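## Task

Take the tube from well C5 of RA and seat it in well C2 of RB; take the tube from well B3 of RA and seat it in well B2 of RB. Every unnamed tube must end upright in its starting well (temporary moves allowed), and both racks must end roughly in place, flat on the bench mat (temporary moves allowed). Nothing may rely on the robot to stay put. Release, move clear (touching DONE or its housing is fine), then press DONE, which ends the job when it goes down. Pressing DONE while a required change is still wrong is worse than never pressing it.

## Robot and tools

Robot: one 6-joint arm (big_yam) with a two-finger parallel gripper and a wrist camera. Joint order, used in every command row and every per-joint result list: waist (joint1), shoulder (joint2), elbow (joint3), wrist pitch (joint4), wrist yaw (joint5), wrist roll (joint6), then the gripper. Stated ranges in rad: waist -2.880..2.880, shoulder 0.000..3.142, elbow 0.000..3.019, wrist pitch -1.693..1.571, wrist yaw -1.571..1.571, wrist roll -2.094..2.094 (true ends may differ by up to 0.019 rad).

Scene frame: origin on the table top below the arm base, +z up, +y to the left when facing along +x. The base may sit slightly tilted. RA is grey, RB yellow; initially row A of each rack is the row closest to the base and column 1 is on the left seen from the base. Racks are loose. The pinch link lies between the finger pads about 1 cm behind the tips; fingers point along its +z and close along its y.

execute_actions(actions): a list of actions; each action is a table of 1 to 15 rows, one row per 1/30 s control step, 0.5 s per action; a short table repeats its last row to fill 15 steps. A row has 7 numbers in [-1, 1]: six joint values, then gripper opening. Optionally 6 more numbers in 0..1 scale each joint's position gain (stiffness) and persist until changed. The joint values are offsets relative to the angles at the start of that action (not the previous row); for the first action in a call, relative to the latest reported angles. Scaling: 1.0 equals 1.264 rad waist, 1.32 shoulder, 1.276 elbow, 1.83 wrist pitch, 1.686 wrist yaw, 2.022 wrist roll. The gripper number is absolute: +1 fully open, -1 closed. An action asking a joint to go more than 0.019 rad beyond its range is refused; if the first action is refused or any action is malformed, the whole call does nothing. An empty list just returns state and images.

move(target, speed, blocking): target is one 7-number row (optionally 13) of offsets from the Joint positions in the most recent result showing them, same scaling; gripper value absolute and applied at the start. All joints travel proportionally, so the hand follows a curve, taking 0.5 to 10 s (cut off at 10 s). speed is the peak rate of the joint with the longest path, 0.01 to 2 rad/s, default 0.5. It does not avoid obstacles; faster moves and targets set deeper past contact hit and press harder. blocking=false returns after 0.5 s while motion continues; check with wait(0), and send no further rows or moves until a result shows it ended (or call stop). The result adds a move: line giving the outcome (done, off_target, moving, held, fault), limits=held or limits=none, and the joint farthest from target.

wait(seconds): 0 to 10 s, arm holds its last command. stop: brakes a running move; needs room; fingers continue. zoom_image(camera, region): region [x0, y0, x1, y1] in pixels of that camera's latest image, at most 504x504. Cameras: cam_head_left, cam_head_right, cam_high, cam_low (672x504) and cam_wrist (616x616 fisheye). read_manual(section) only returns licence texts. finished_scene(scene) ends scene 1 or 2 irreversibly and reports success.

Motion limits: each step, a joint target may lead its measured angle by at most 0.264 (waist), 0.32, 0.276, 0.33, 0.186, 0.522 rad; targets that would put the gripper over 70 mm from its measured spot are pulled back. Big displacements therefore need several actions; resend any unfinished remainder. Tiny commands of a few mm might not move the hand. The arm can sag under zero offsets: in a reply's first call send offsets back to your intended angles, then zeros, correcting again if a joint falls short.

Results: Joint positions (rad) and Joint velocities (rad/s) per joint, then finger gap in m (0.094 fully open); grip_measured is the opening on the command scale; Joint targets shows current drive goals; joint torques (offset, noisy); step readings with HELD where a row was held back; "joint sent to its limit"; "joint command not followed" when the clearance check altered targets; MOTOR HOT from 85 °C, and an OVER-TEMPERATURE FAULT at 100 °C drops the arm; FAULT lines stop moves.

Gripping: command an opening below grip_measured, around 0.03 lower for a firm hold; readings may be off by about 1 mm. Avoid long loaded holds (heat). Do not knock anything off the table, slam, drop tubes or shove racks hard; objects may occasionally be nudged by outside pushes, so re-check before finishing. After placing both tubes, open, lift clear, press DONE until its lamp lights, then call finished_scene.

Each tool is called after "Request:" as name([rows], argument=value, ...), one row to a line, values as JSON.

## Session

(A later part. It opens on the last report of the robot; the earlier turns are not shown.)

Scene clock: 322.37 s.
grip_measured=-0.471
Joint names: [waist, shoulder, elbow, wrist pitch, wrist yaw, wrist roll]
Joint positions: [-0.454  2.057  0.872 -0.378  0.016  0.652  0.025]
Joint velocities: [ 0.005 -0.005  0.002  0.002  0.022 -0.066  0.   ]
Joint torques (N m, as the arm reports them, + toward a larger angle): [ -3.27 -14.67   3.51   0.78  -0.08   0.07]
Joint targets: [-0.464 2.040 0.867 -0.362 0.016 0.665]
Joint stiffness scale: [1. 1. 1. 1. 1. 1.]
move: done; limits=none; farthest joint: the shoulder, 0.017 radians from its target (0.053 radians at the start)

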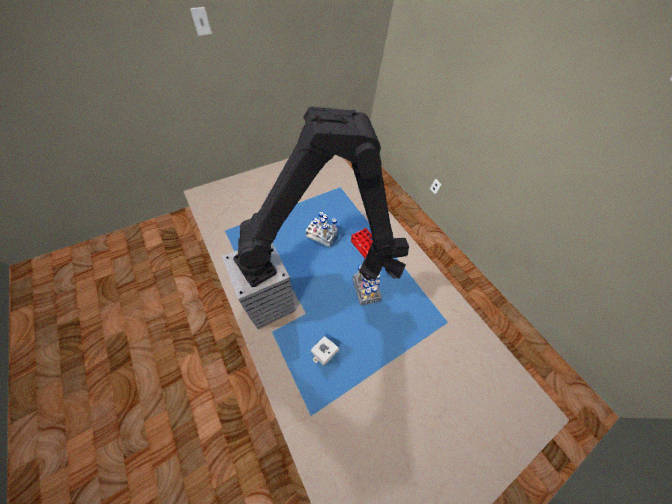

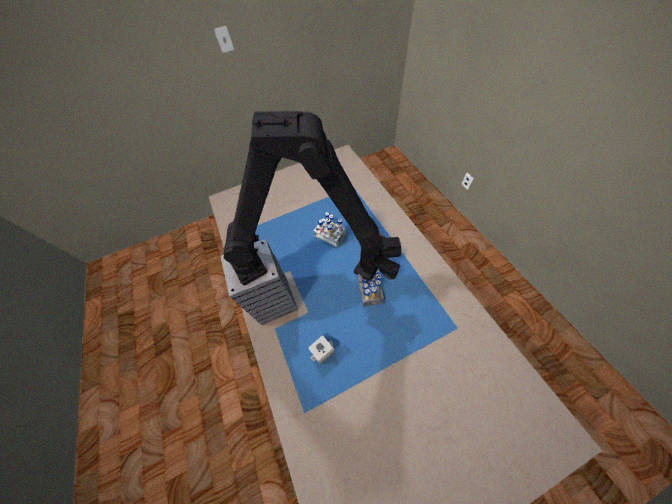

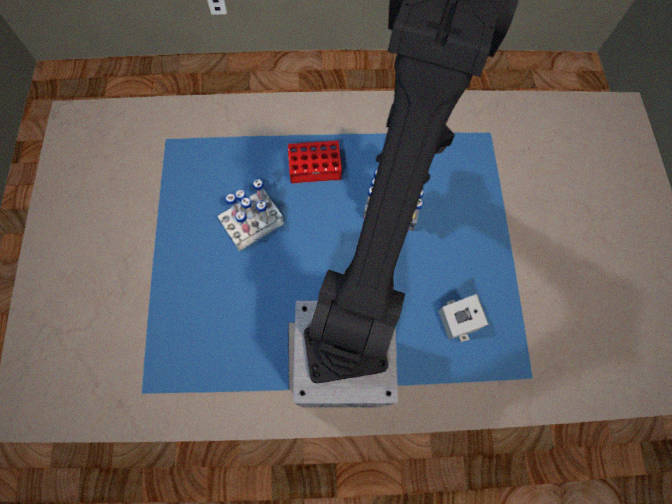

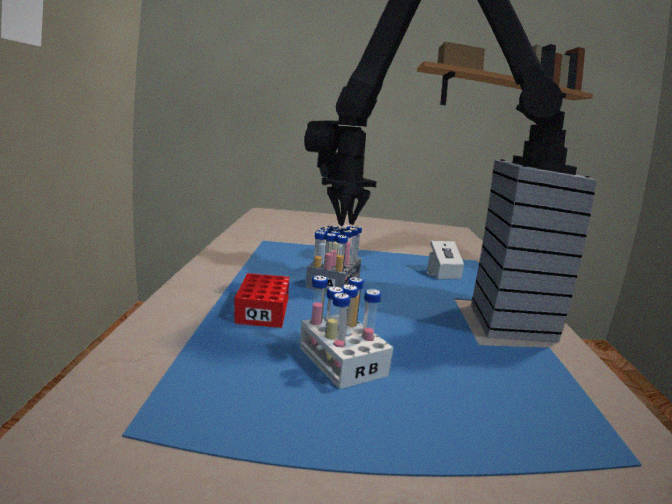

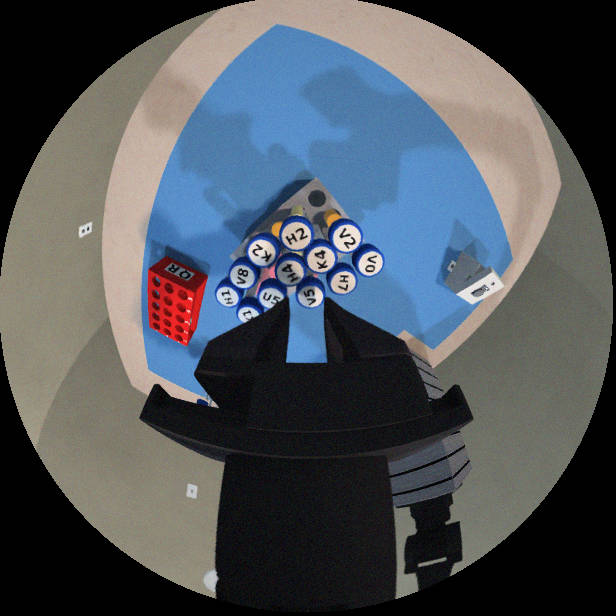

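Request:
move(target=[-0.02,0.03,0,0.022,0,0,-0.47], speed=0.05)

Request:
zoom_image(camera="cam_wrist", region=[236,240,376,370])

Request:
move(target=[0,0.05,0,0.035,0,0,-0.47], speed=0.04)

Request:
zoom_image(camera="cam_wrist", region=[236,240,376,370])

Scene clock: 332.57 s.
grip_measured=-0.471
Joint names: [waist, shoulder, elbow, wrist pitch, wrist yaw, wrist roll]
Joint positions: [-0.466  2.079  0.872 -0.354  0.016  0.653  0.025]
Joint velocities: [-0.005 -0.015 -0.002  0.002 -0.037  0.037 -0.001]
Joint torques (N m, as the arm reports them, + toward a larger angle): [ -3.79 -13.04   3.92   1.    -0.06   0.01]
Joint targets: [-0.479 2.097 0.872 -0.338 0.016 0.652]
Joint stiffness scale: [1. 1. 1. 1. 1. 1.]
move: done; limits=none; farthest joint: the shoulder, 0.018 radians from its target (0.039 radians at the start)

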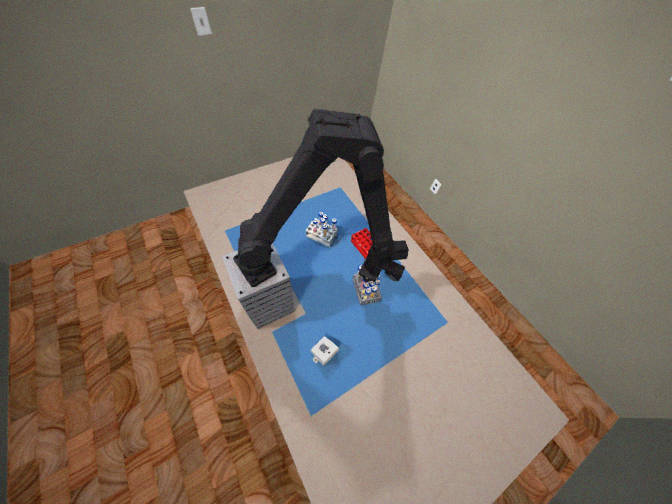

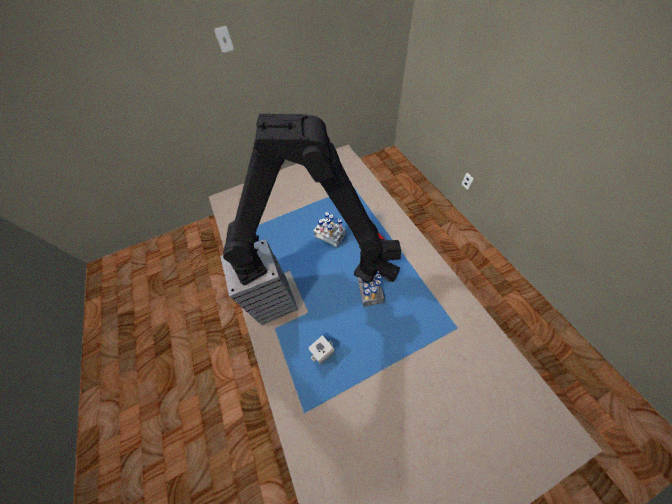

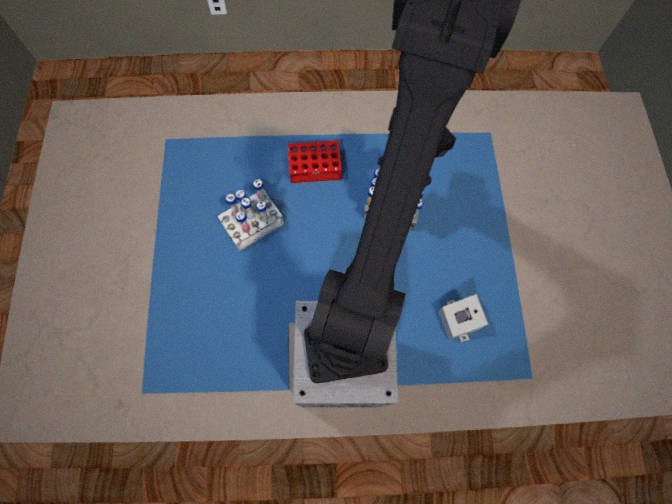

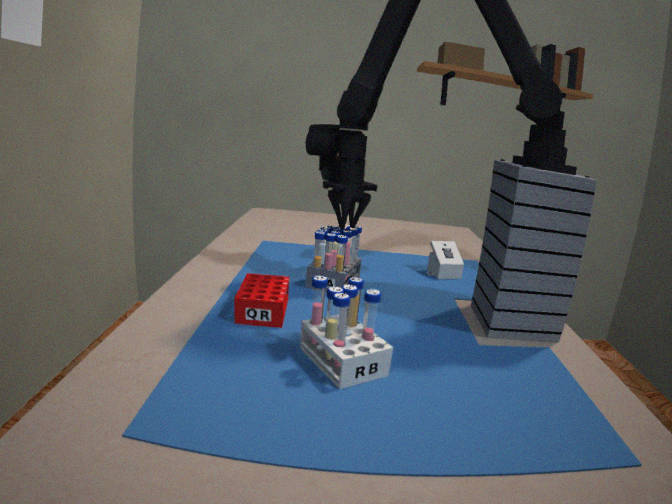

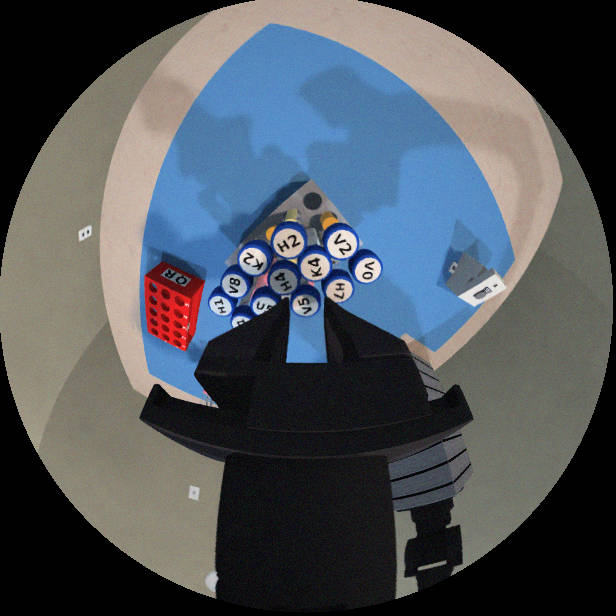

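Region (236, 240, 376, 370) of cam_wrist's 616x616 image, scaled by 3.600, with more detail than that image has; it fills the top 468 rows of this view, and the rest is white.

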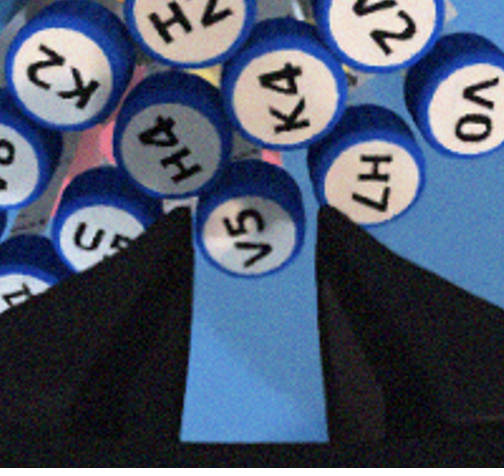

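Scene clock: 334.43 s.
grip_measured=-0.471
Joint names: [waist, shoulder, elbow, wrist pitch, wrist yaw, wrist roll]
Joint positions: [-0.466  2.094  0.87  -0.327  0.014  0.653  0.025]
Joint velocities: [-0.005 -0.005  0.002 -0.002  0.066 -0.066  0.001]
Joint torques (N m, as the arm reports them, + toward a larger angle): [ -2.55 -10.05   3.66   1.78   0.03  -0.02]
Joint targets: [-0.466 2.145 0.872 -0.290 0.016 0.653]
Joint stiffness scale: [1. 1. 1. 1. 1. 1.]
move: off_target; limits=none; farthest joint: the shoulder, 0.051 radians from its target (0.066 radians at the start)

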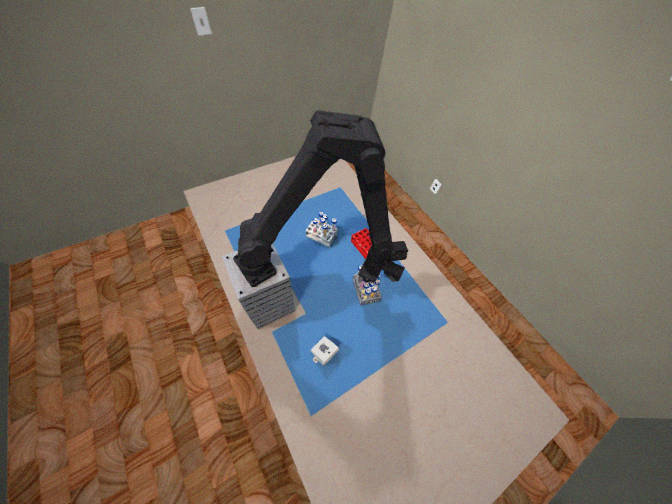

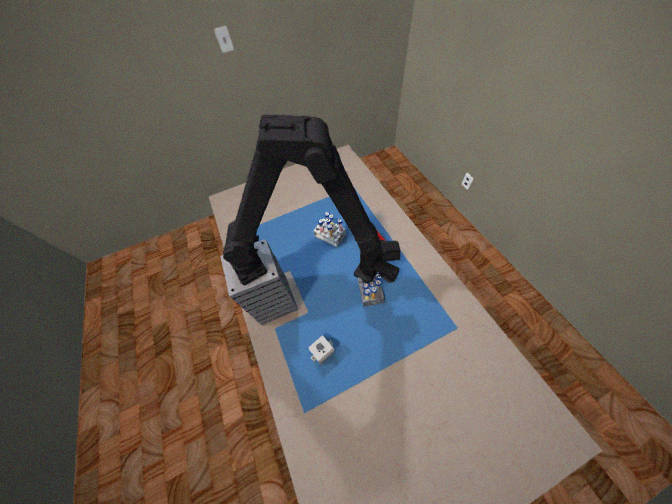

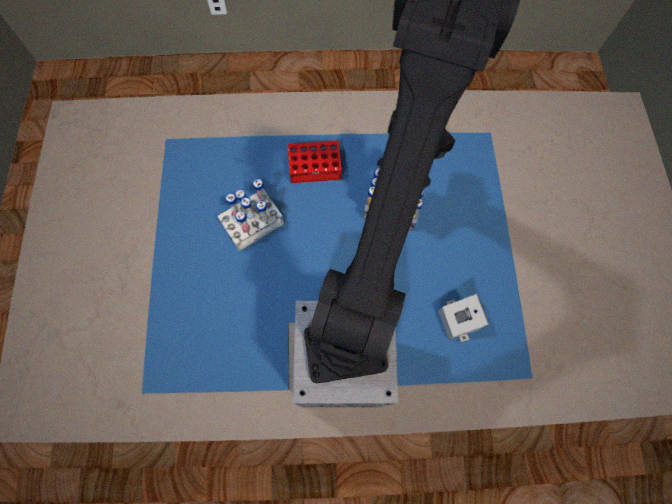

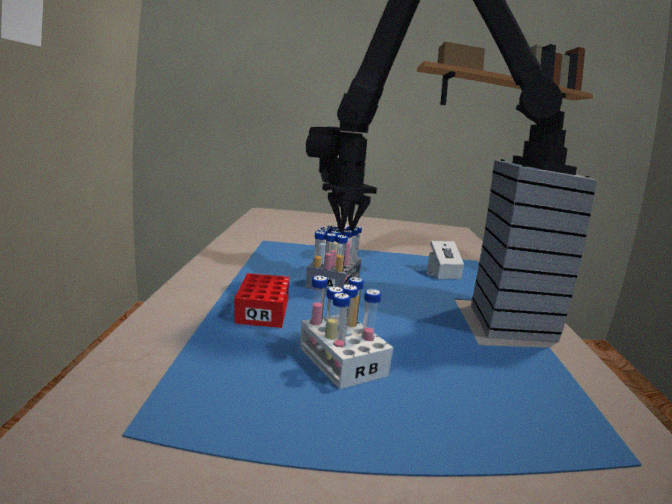

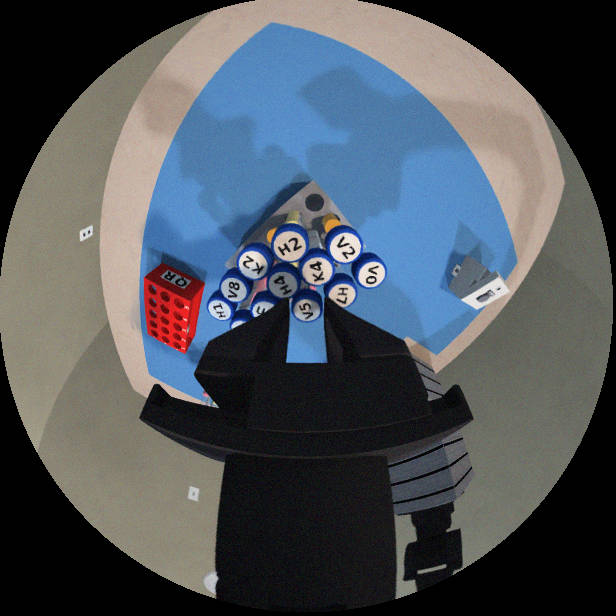

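Region (236, 240, 376, 370) of cam_wrist's 616x616 image, scaled by 3.600, with more detail than that image has; it fills the top 468 rows of this view, and the rest is white.

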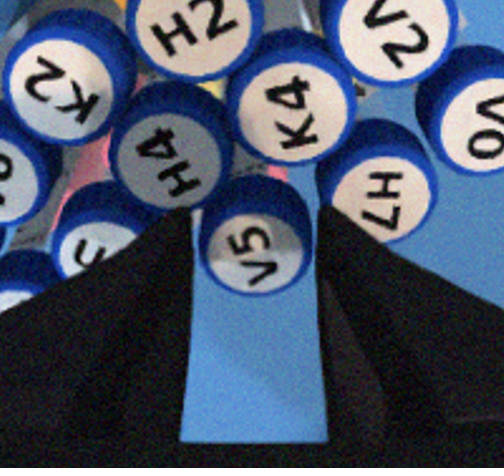

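Request:
move(target=[0.017,-0.018,0,-0.024,0,0,-0.5], speed=0.05)

Request:
move(target=[0,0.045,0,0.02,0,0,-0.5], speed=0.04)

Request:
zoom_image(camera="cam_wrist", region=[236,240,376,370])

Scene clock: 342.10 s.
grip_measured=-0.499
Joint names: [waist, shoulder, elbow, wrist pitch, wrist yaw, wrist roll]
Joint positions: [-0.458  2.087  0.87  -0.357  0.013  0.653  0.024]
Joint velocities: [ 0.015 -0.015  0.012 -0.007 -0.022 -0.022 -0.   ]
Joint torques (N m, as the arm reports them, + toward a larger angle): [ -0.95 -14.87   3.74  -0.24  -0.01  -0.01]
Joint targets: [-0.444 2.071 0.870 -0.371 0.014 0.653]
Joint stiffness scale: [1. 1. 1. 1. 1. 1.]
move: done; limits=none; farthest joint: the shoulder, 0.017 radians from its target (0.024 radians at the start)

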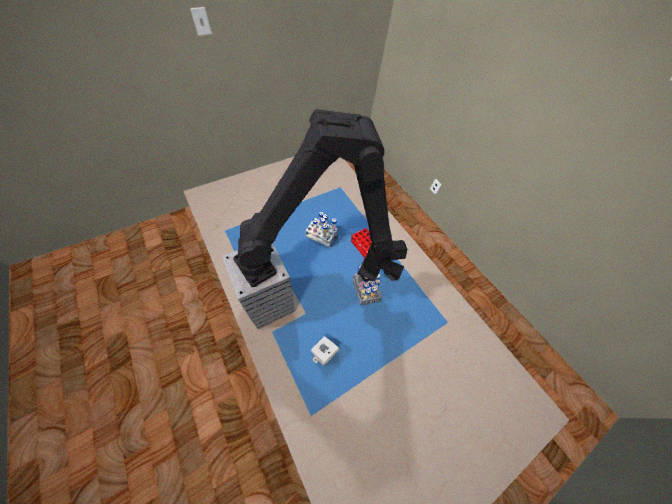

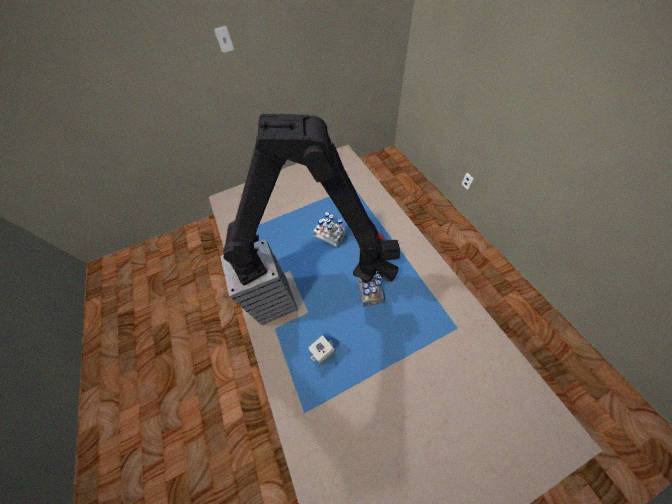

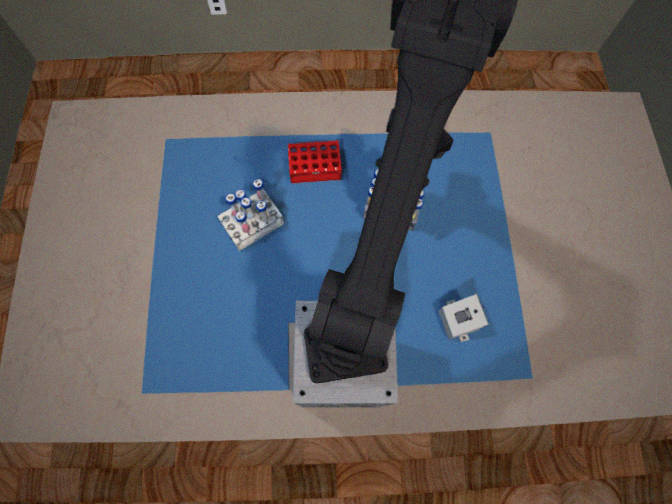

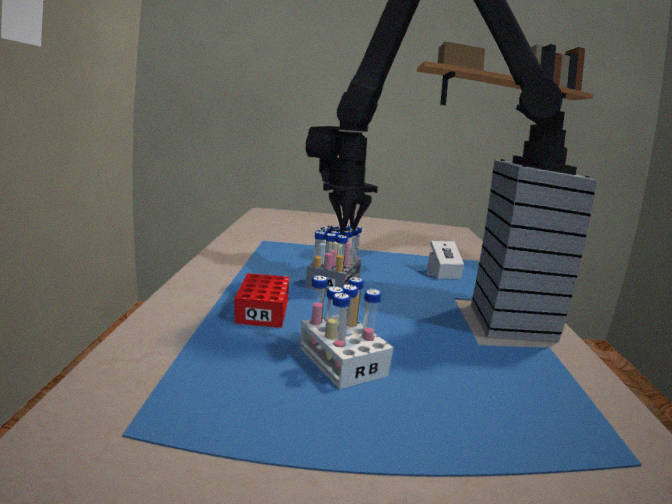

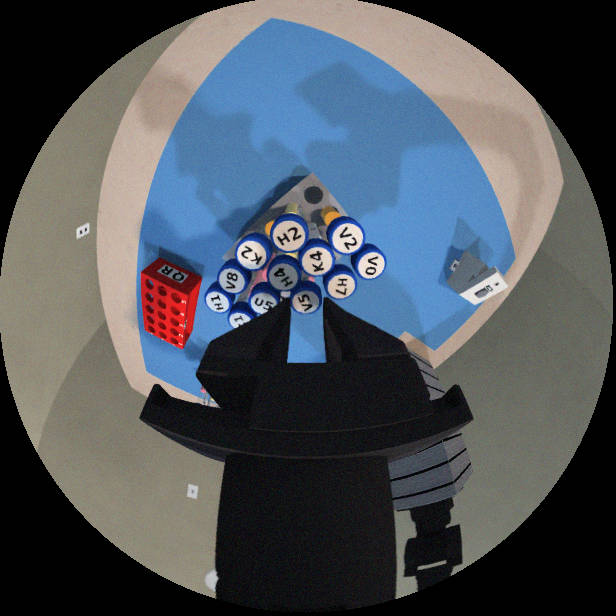

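Scene clock: 343.80 s.
grip_measured=-0.499
Joint names: [waist, shoulder, elbow, wrist pitch, wrist yaw, wrist roll]
Joint positions: [-0.458  2.098  0.87  -0.346  0.012  0.653  0.024]
Joint velocities: [-0.015  0.005 -0.012 -0.002 -0.095  0.095  0.   ]
Joint torques (N m, as the arm reports them, + toward a larger angle): [ -2.15 -10.11   3.59   1.48  -0.02  -0.01]
Joint targets: [-0.458 2.147 0.870 -0.320 0.013 0.653]
Joint stiffness scale: [1. 1. 1. 1. 1. 1.]
move: off_target; limits=none; farthest joint: the shoulder, 0.049 radians from its target (0.059 radians at the start)

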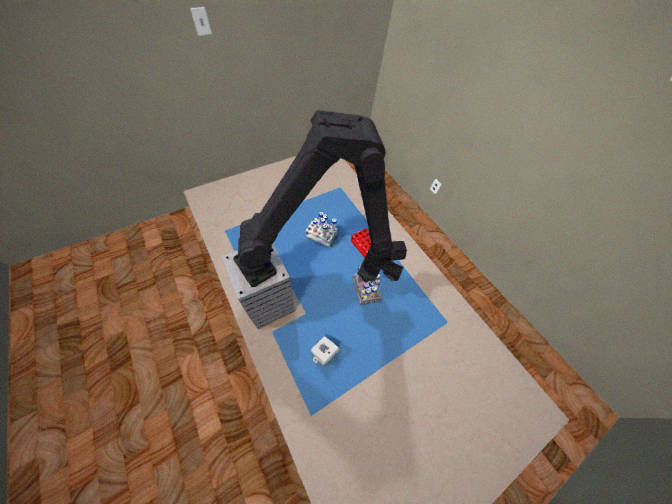

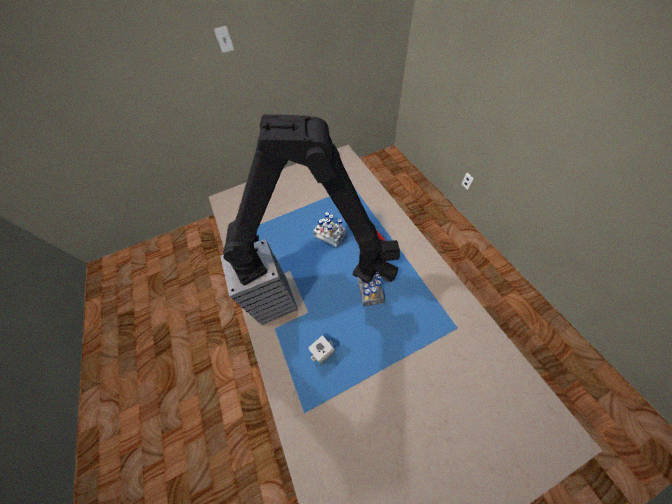

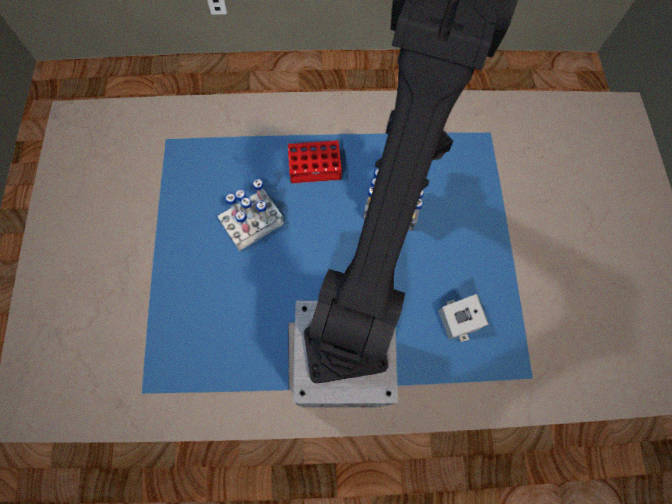

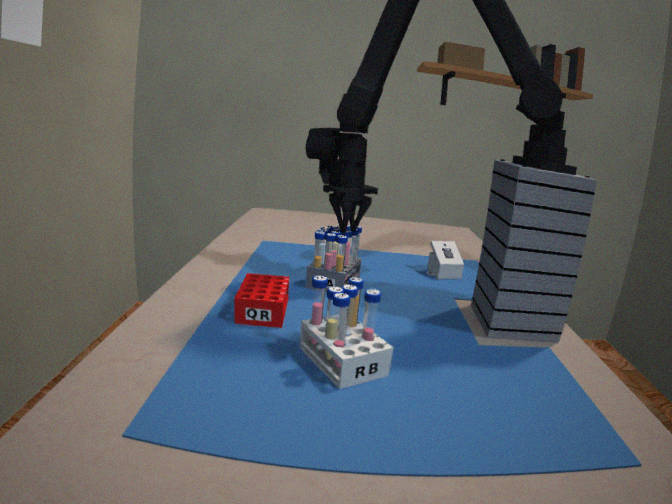

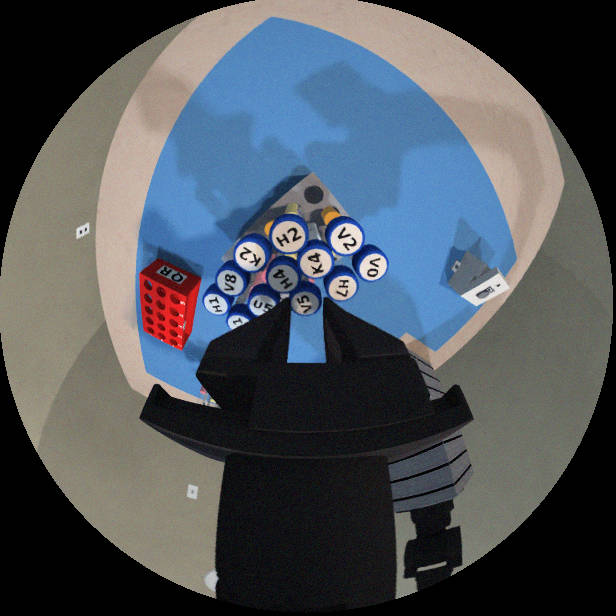

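Region (236, 240, 376, 370) of cam_wrist's 616x616 image, scaled by 3.600, with more detail than that image has; it fills the top 468 rows of this view, and the rest is white.

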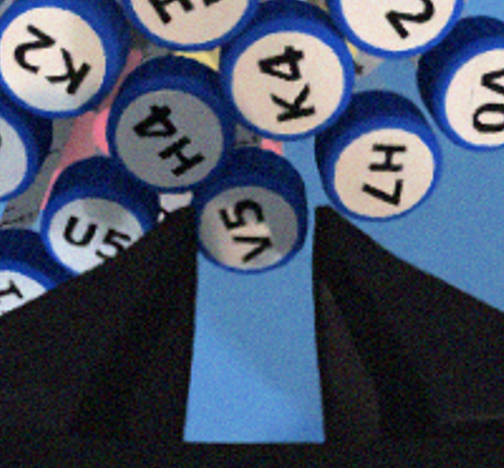

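Request:
move(target=[0,-0.018,0,0,0,-0.12,-0.46], speed=0.15)

Request:
move(target=[0,0.045,0,0.02,0,0,-0.46], speed=0.04)

Request:
zoom_image(camera="cam_wrist", region=[236,240,376,370])

Scene clock: 351.63 s.
grip_measured=-0.461
Joint names: [waist, shoulder, elbow, wrist pitch, wrist yaw, wrist roll]
Joint positions: [-0.458  2.091  0.87  -0.346  0.012  0.423  0.025]
Joint velocities: [ 0.015 -0.015 -0.002 -0.002 -0.007 -0.037  0.   ]
Joint torques (N m, as the arm reports them, + toward a larger angle): [ -1.65 -15.24   3.71   0.26  -0.08  -0.13]
Joint targets: [-0.458 2.074 0.870 -0.346 0.012 0.410]
Joint stiffness scale: [1. 1. 1. 1. 1. 1.]
move: done; limits=none; farthest joint: the shoulder, 0.016 radians from its target (0.024 radians at the start)

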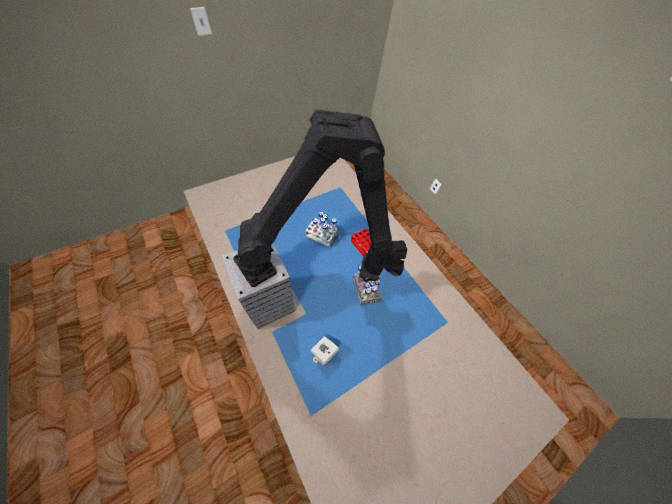

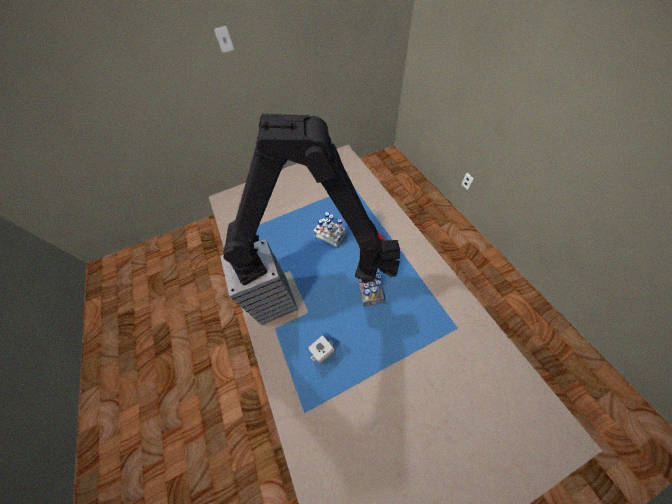

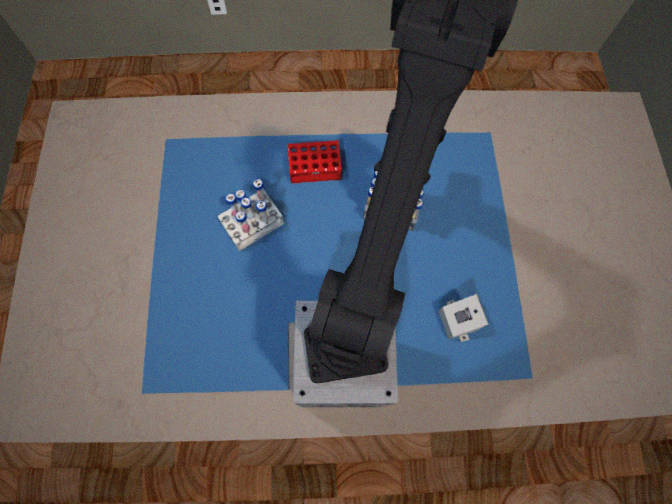

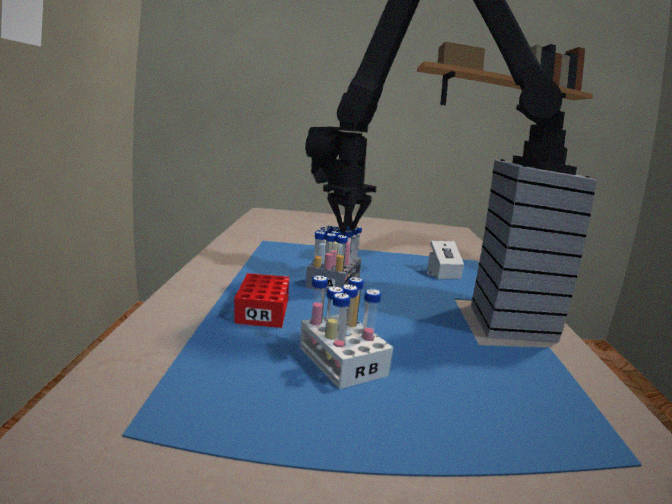

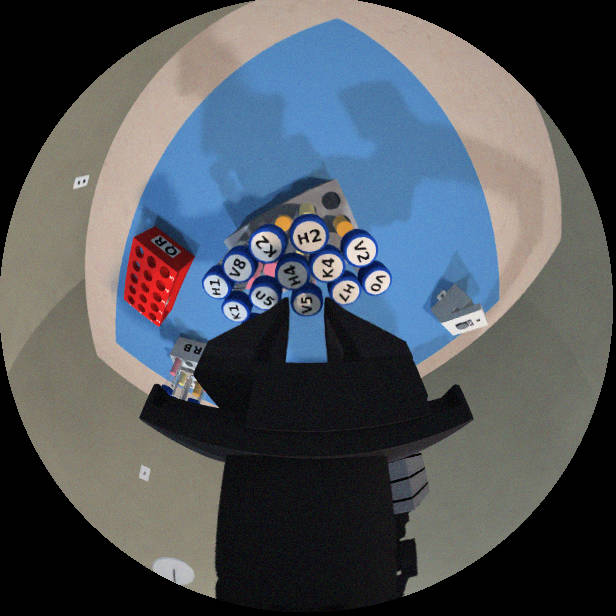

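Scene clock: 353.37 s.
grip_measured=-0.461
Joint names: [waist, shoulder, elbow, wrist pitch, wrist yaw, wrist roll]
Joint positions: [-0.458  2.126  0.87  -0.324  0.009  0.423  0.025]
Joint velocities: [ 0.005  0.015 -0.012 -0.007 -0.037  0.007 -0.   ]
Joint torques (N m, as the arm reports them, + toward a larger angle): [ -2.5  -11.66   3.16   0.92   0.07  -0.01]
Joint targets: [-0.458 2.150 0.870 -0.310 0.012 0.423]
Joint stiffness scale: [1. 1. 1. 1. 1. 1.]
move: off_target; limits=none; farthest joint: the shoulder, 0.024 radians from its target (0.060 radians at the start)

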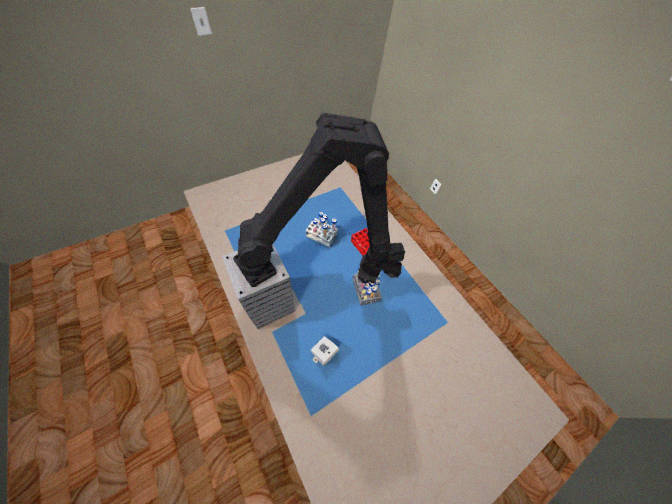

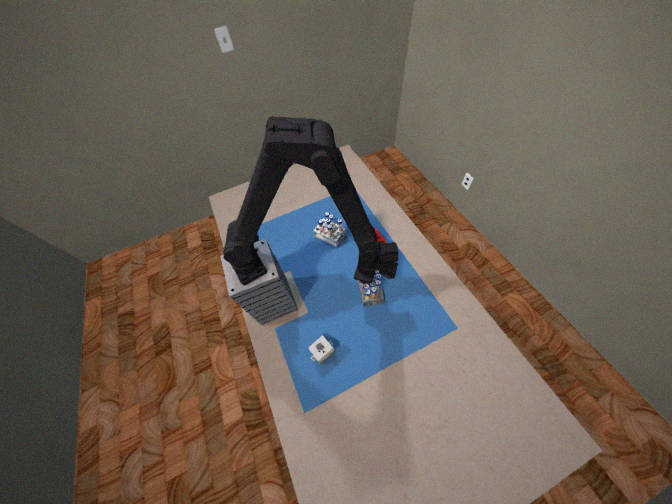

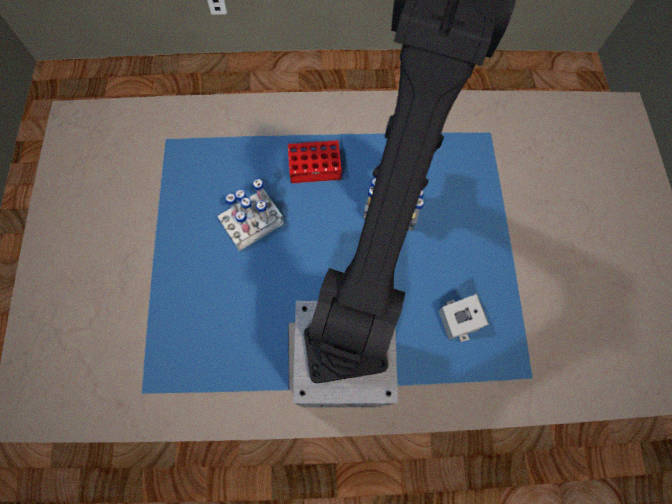

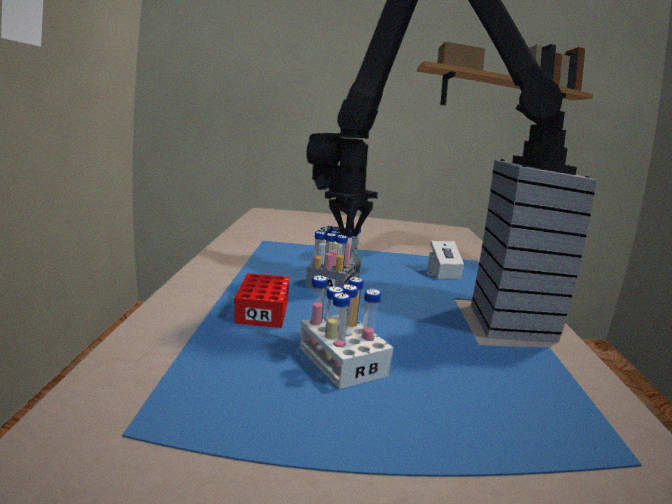

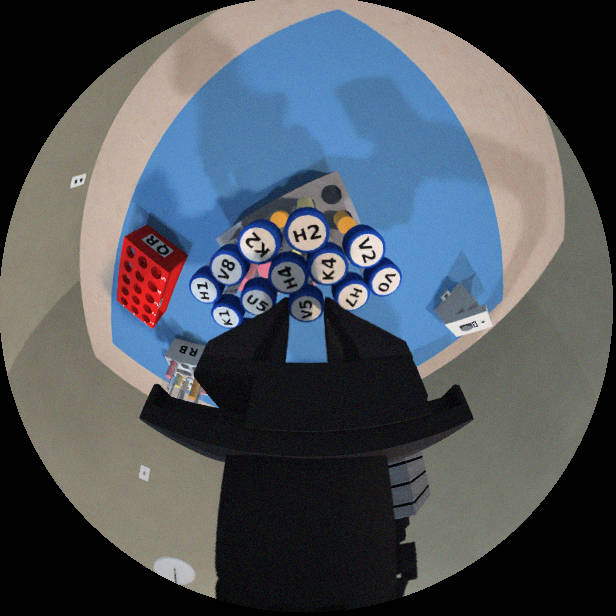

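Region (236, 240, 376, 370) of cam_wrist's 616x616 image, scaled by 3.600, with more detail than that image has; it fills the top 468 rows of this view, and the rest is white.

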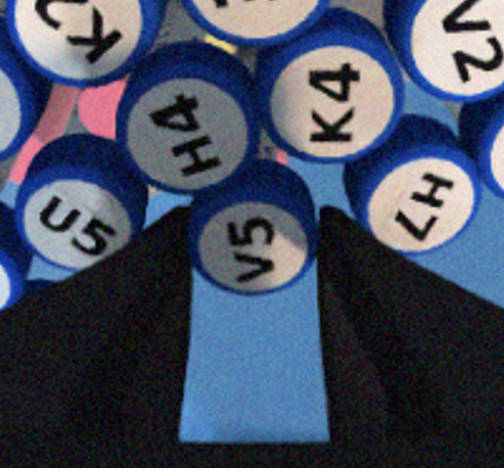

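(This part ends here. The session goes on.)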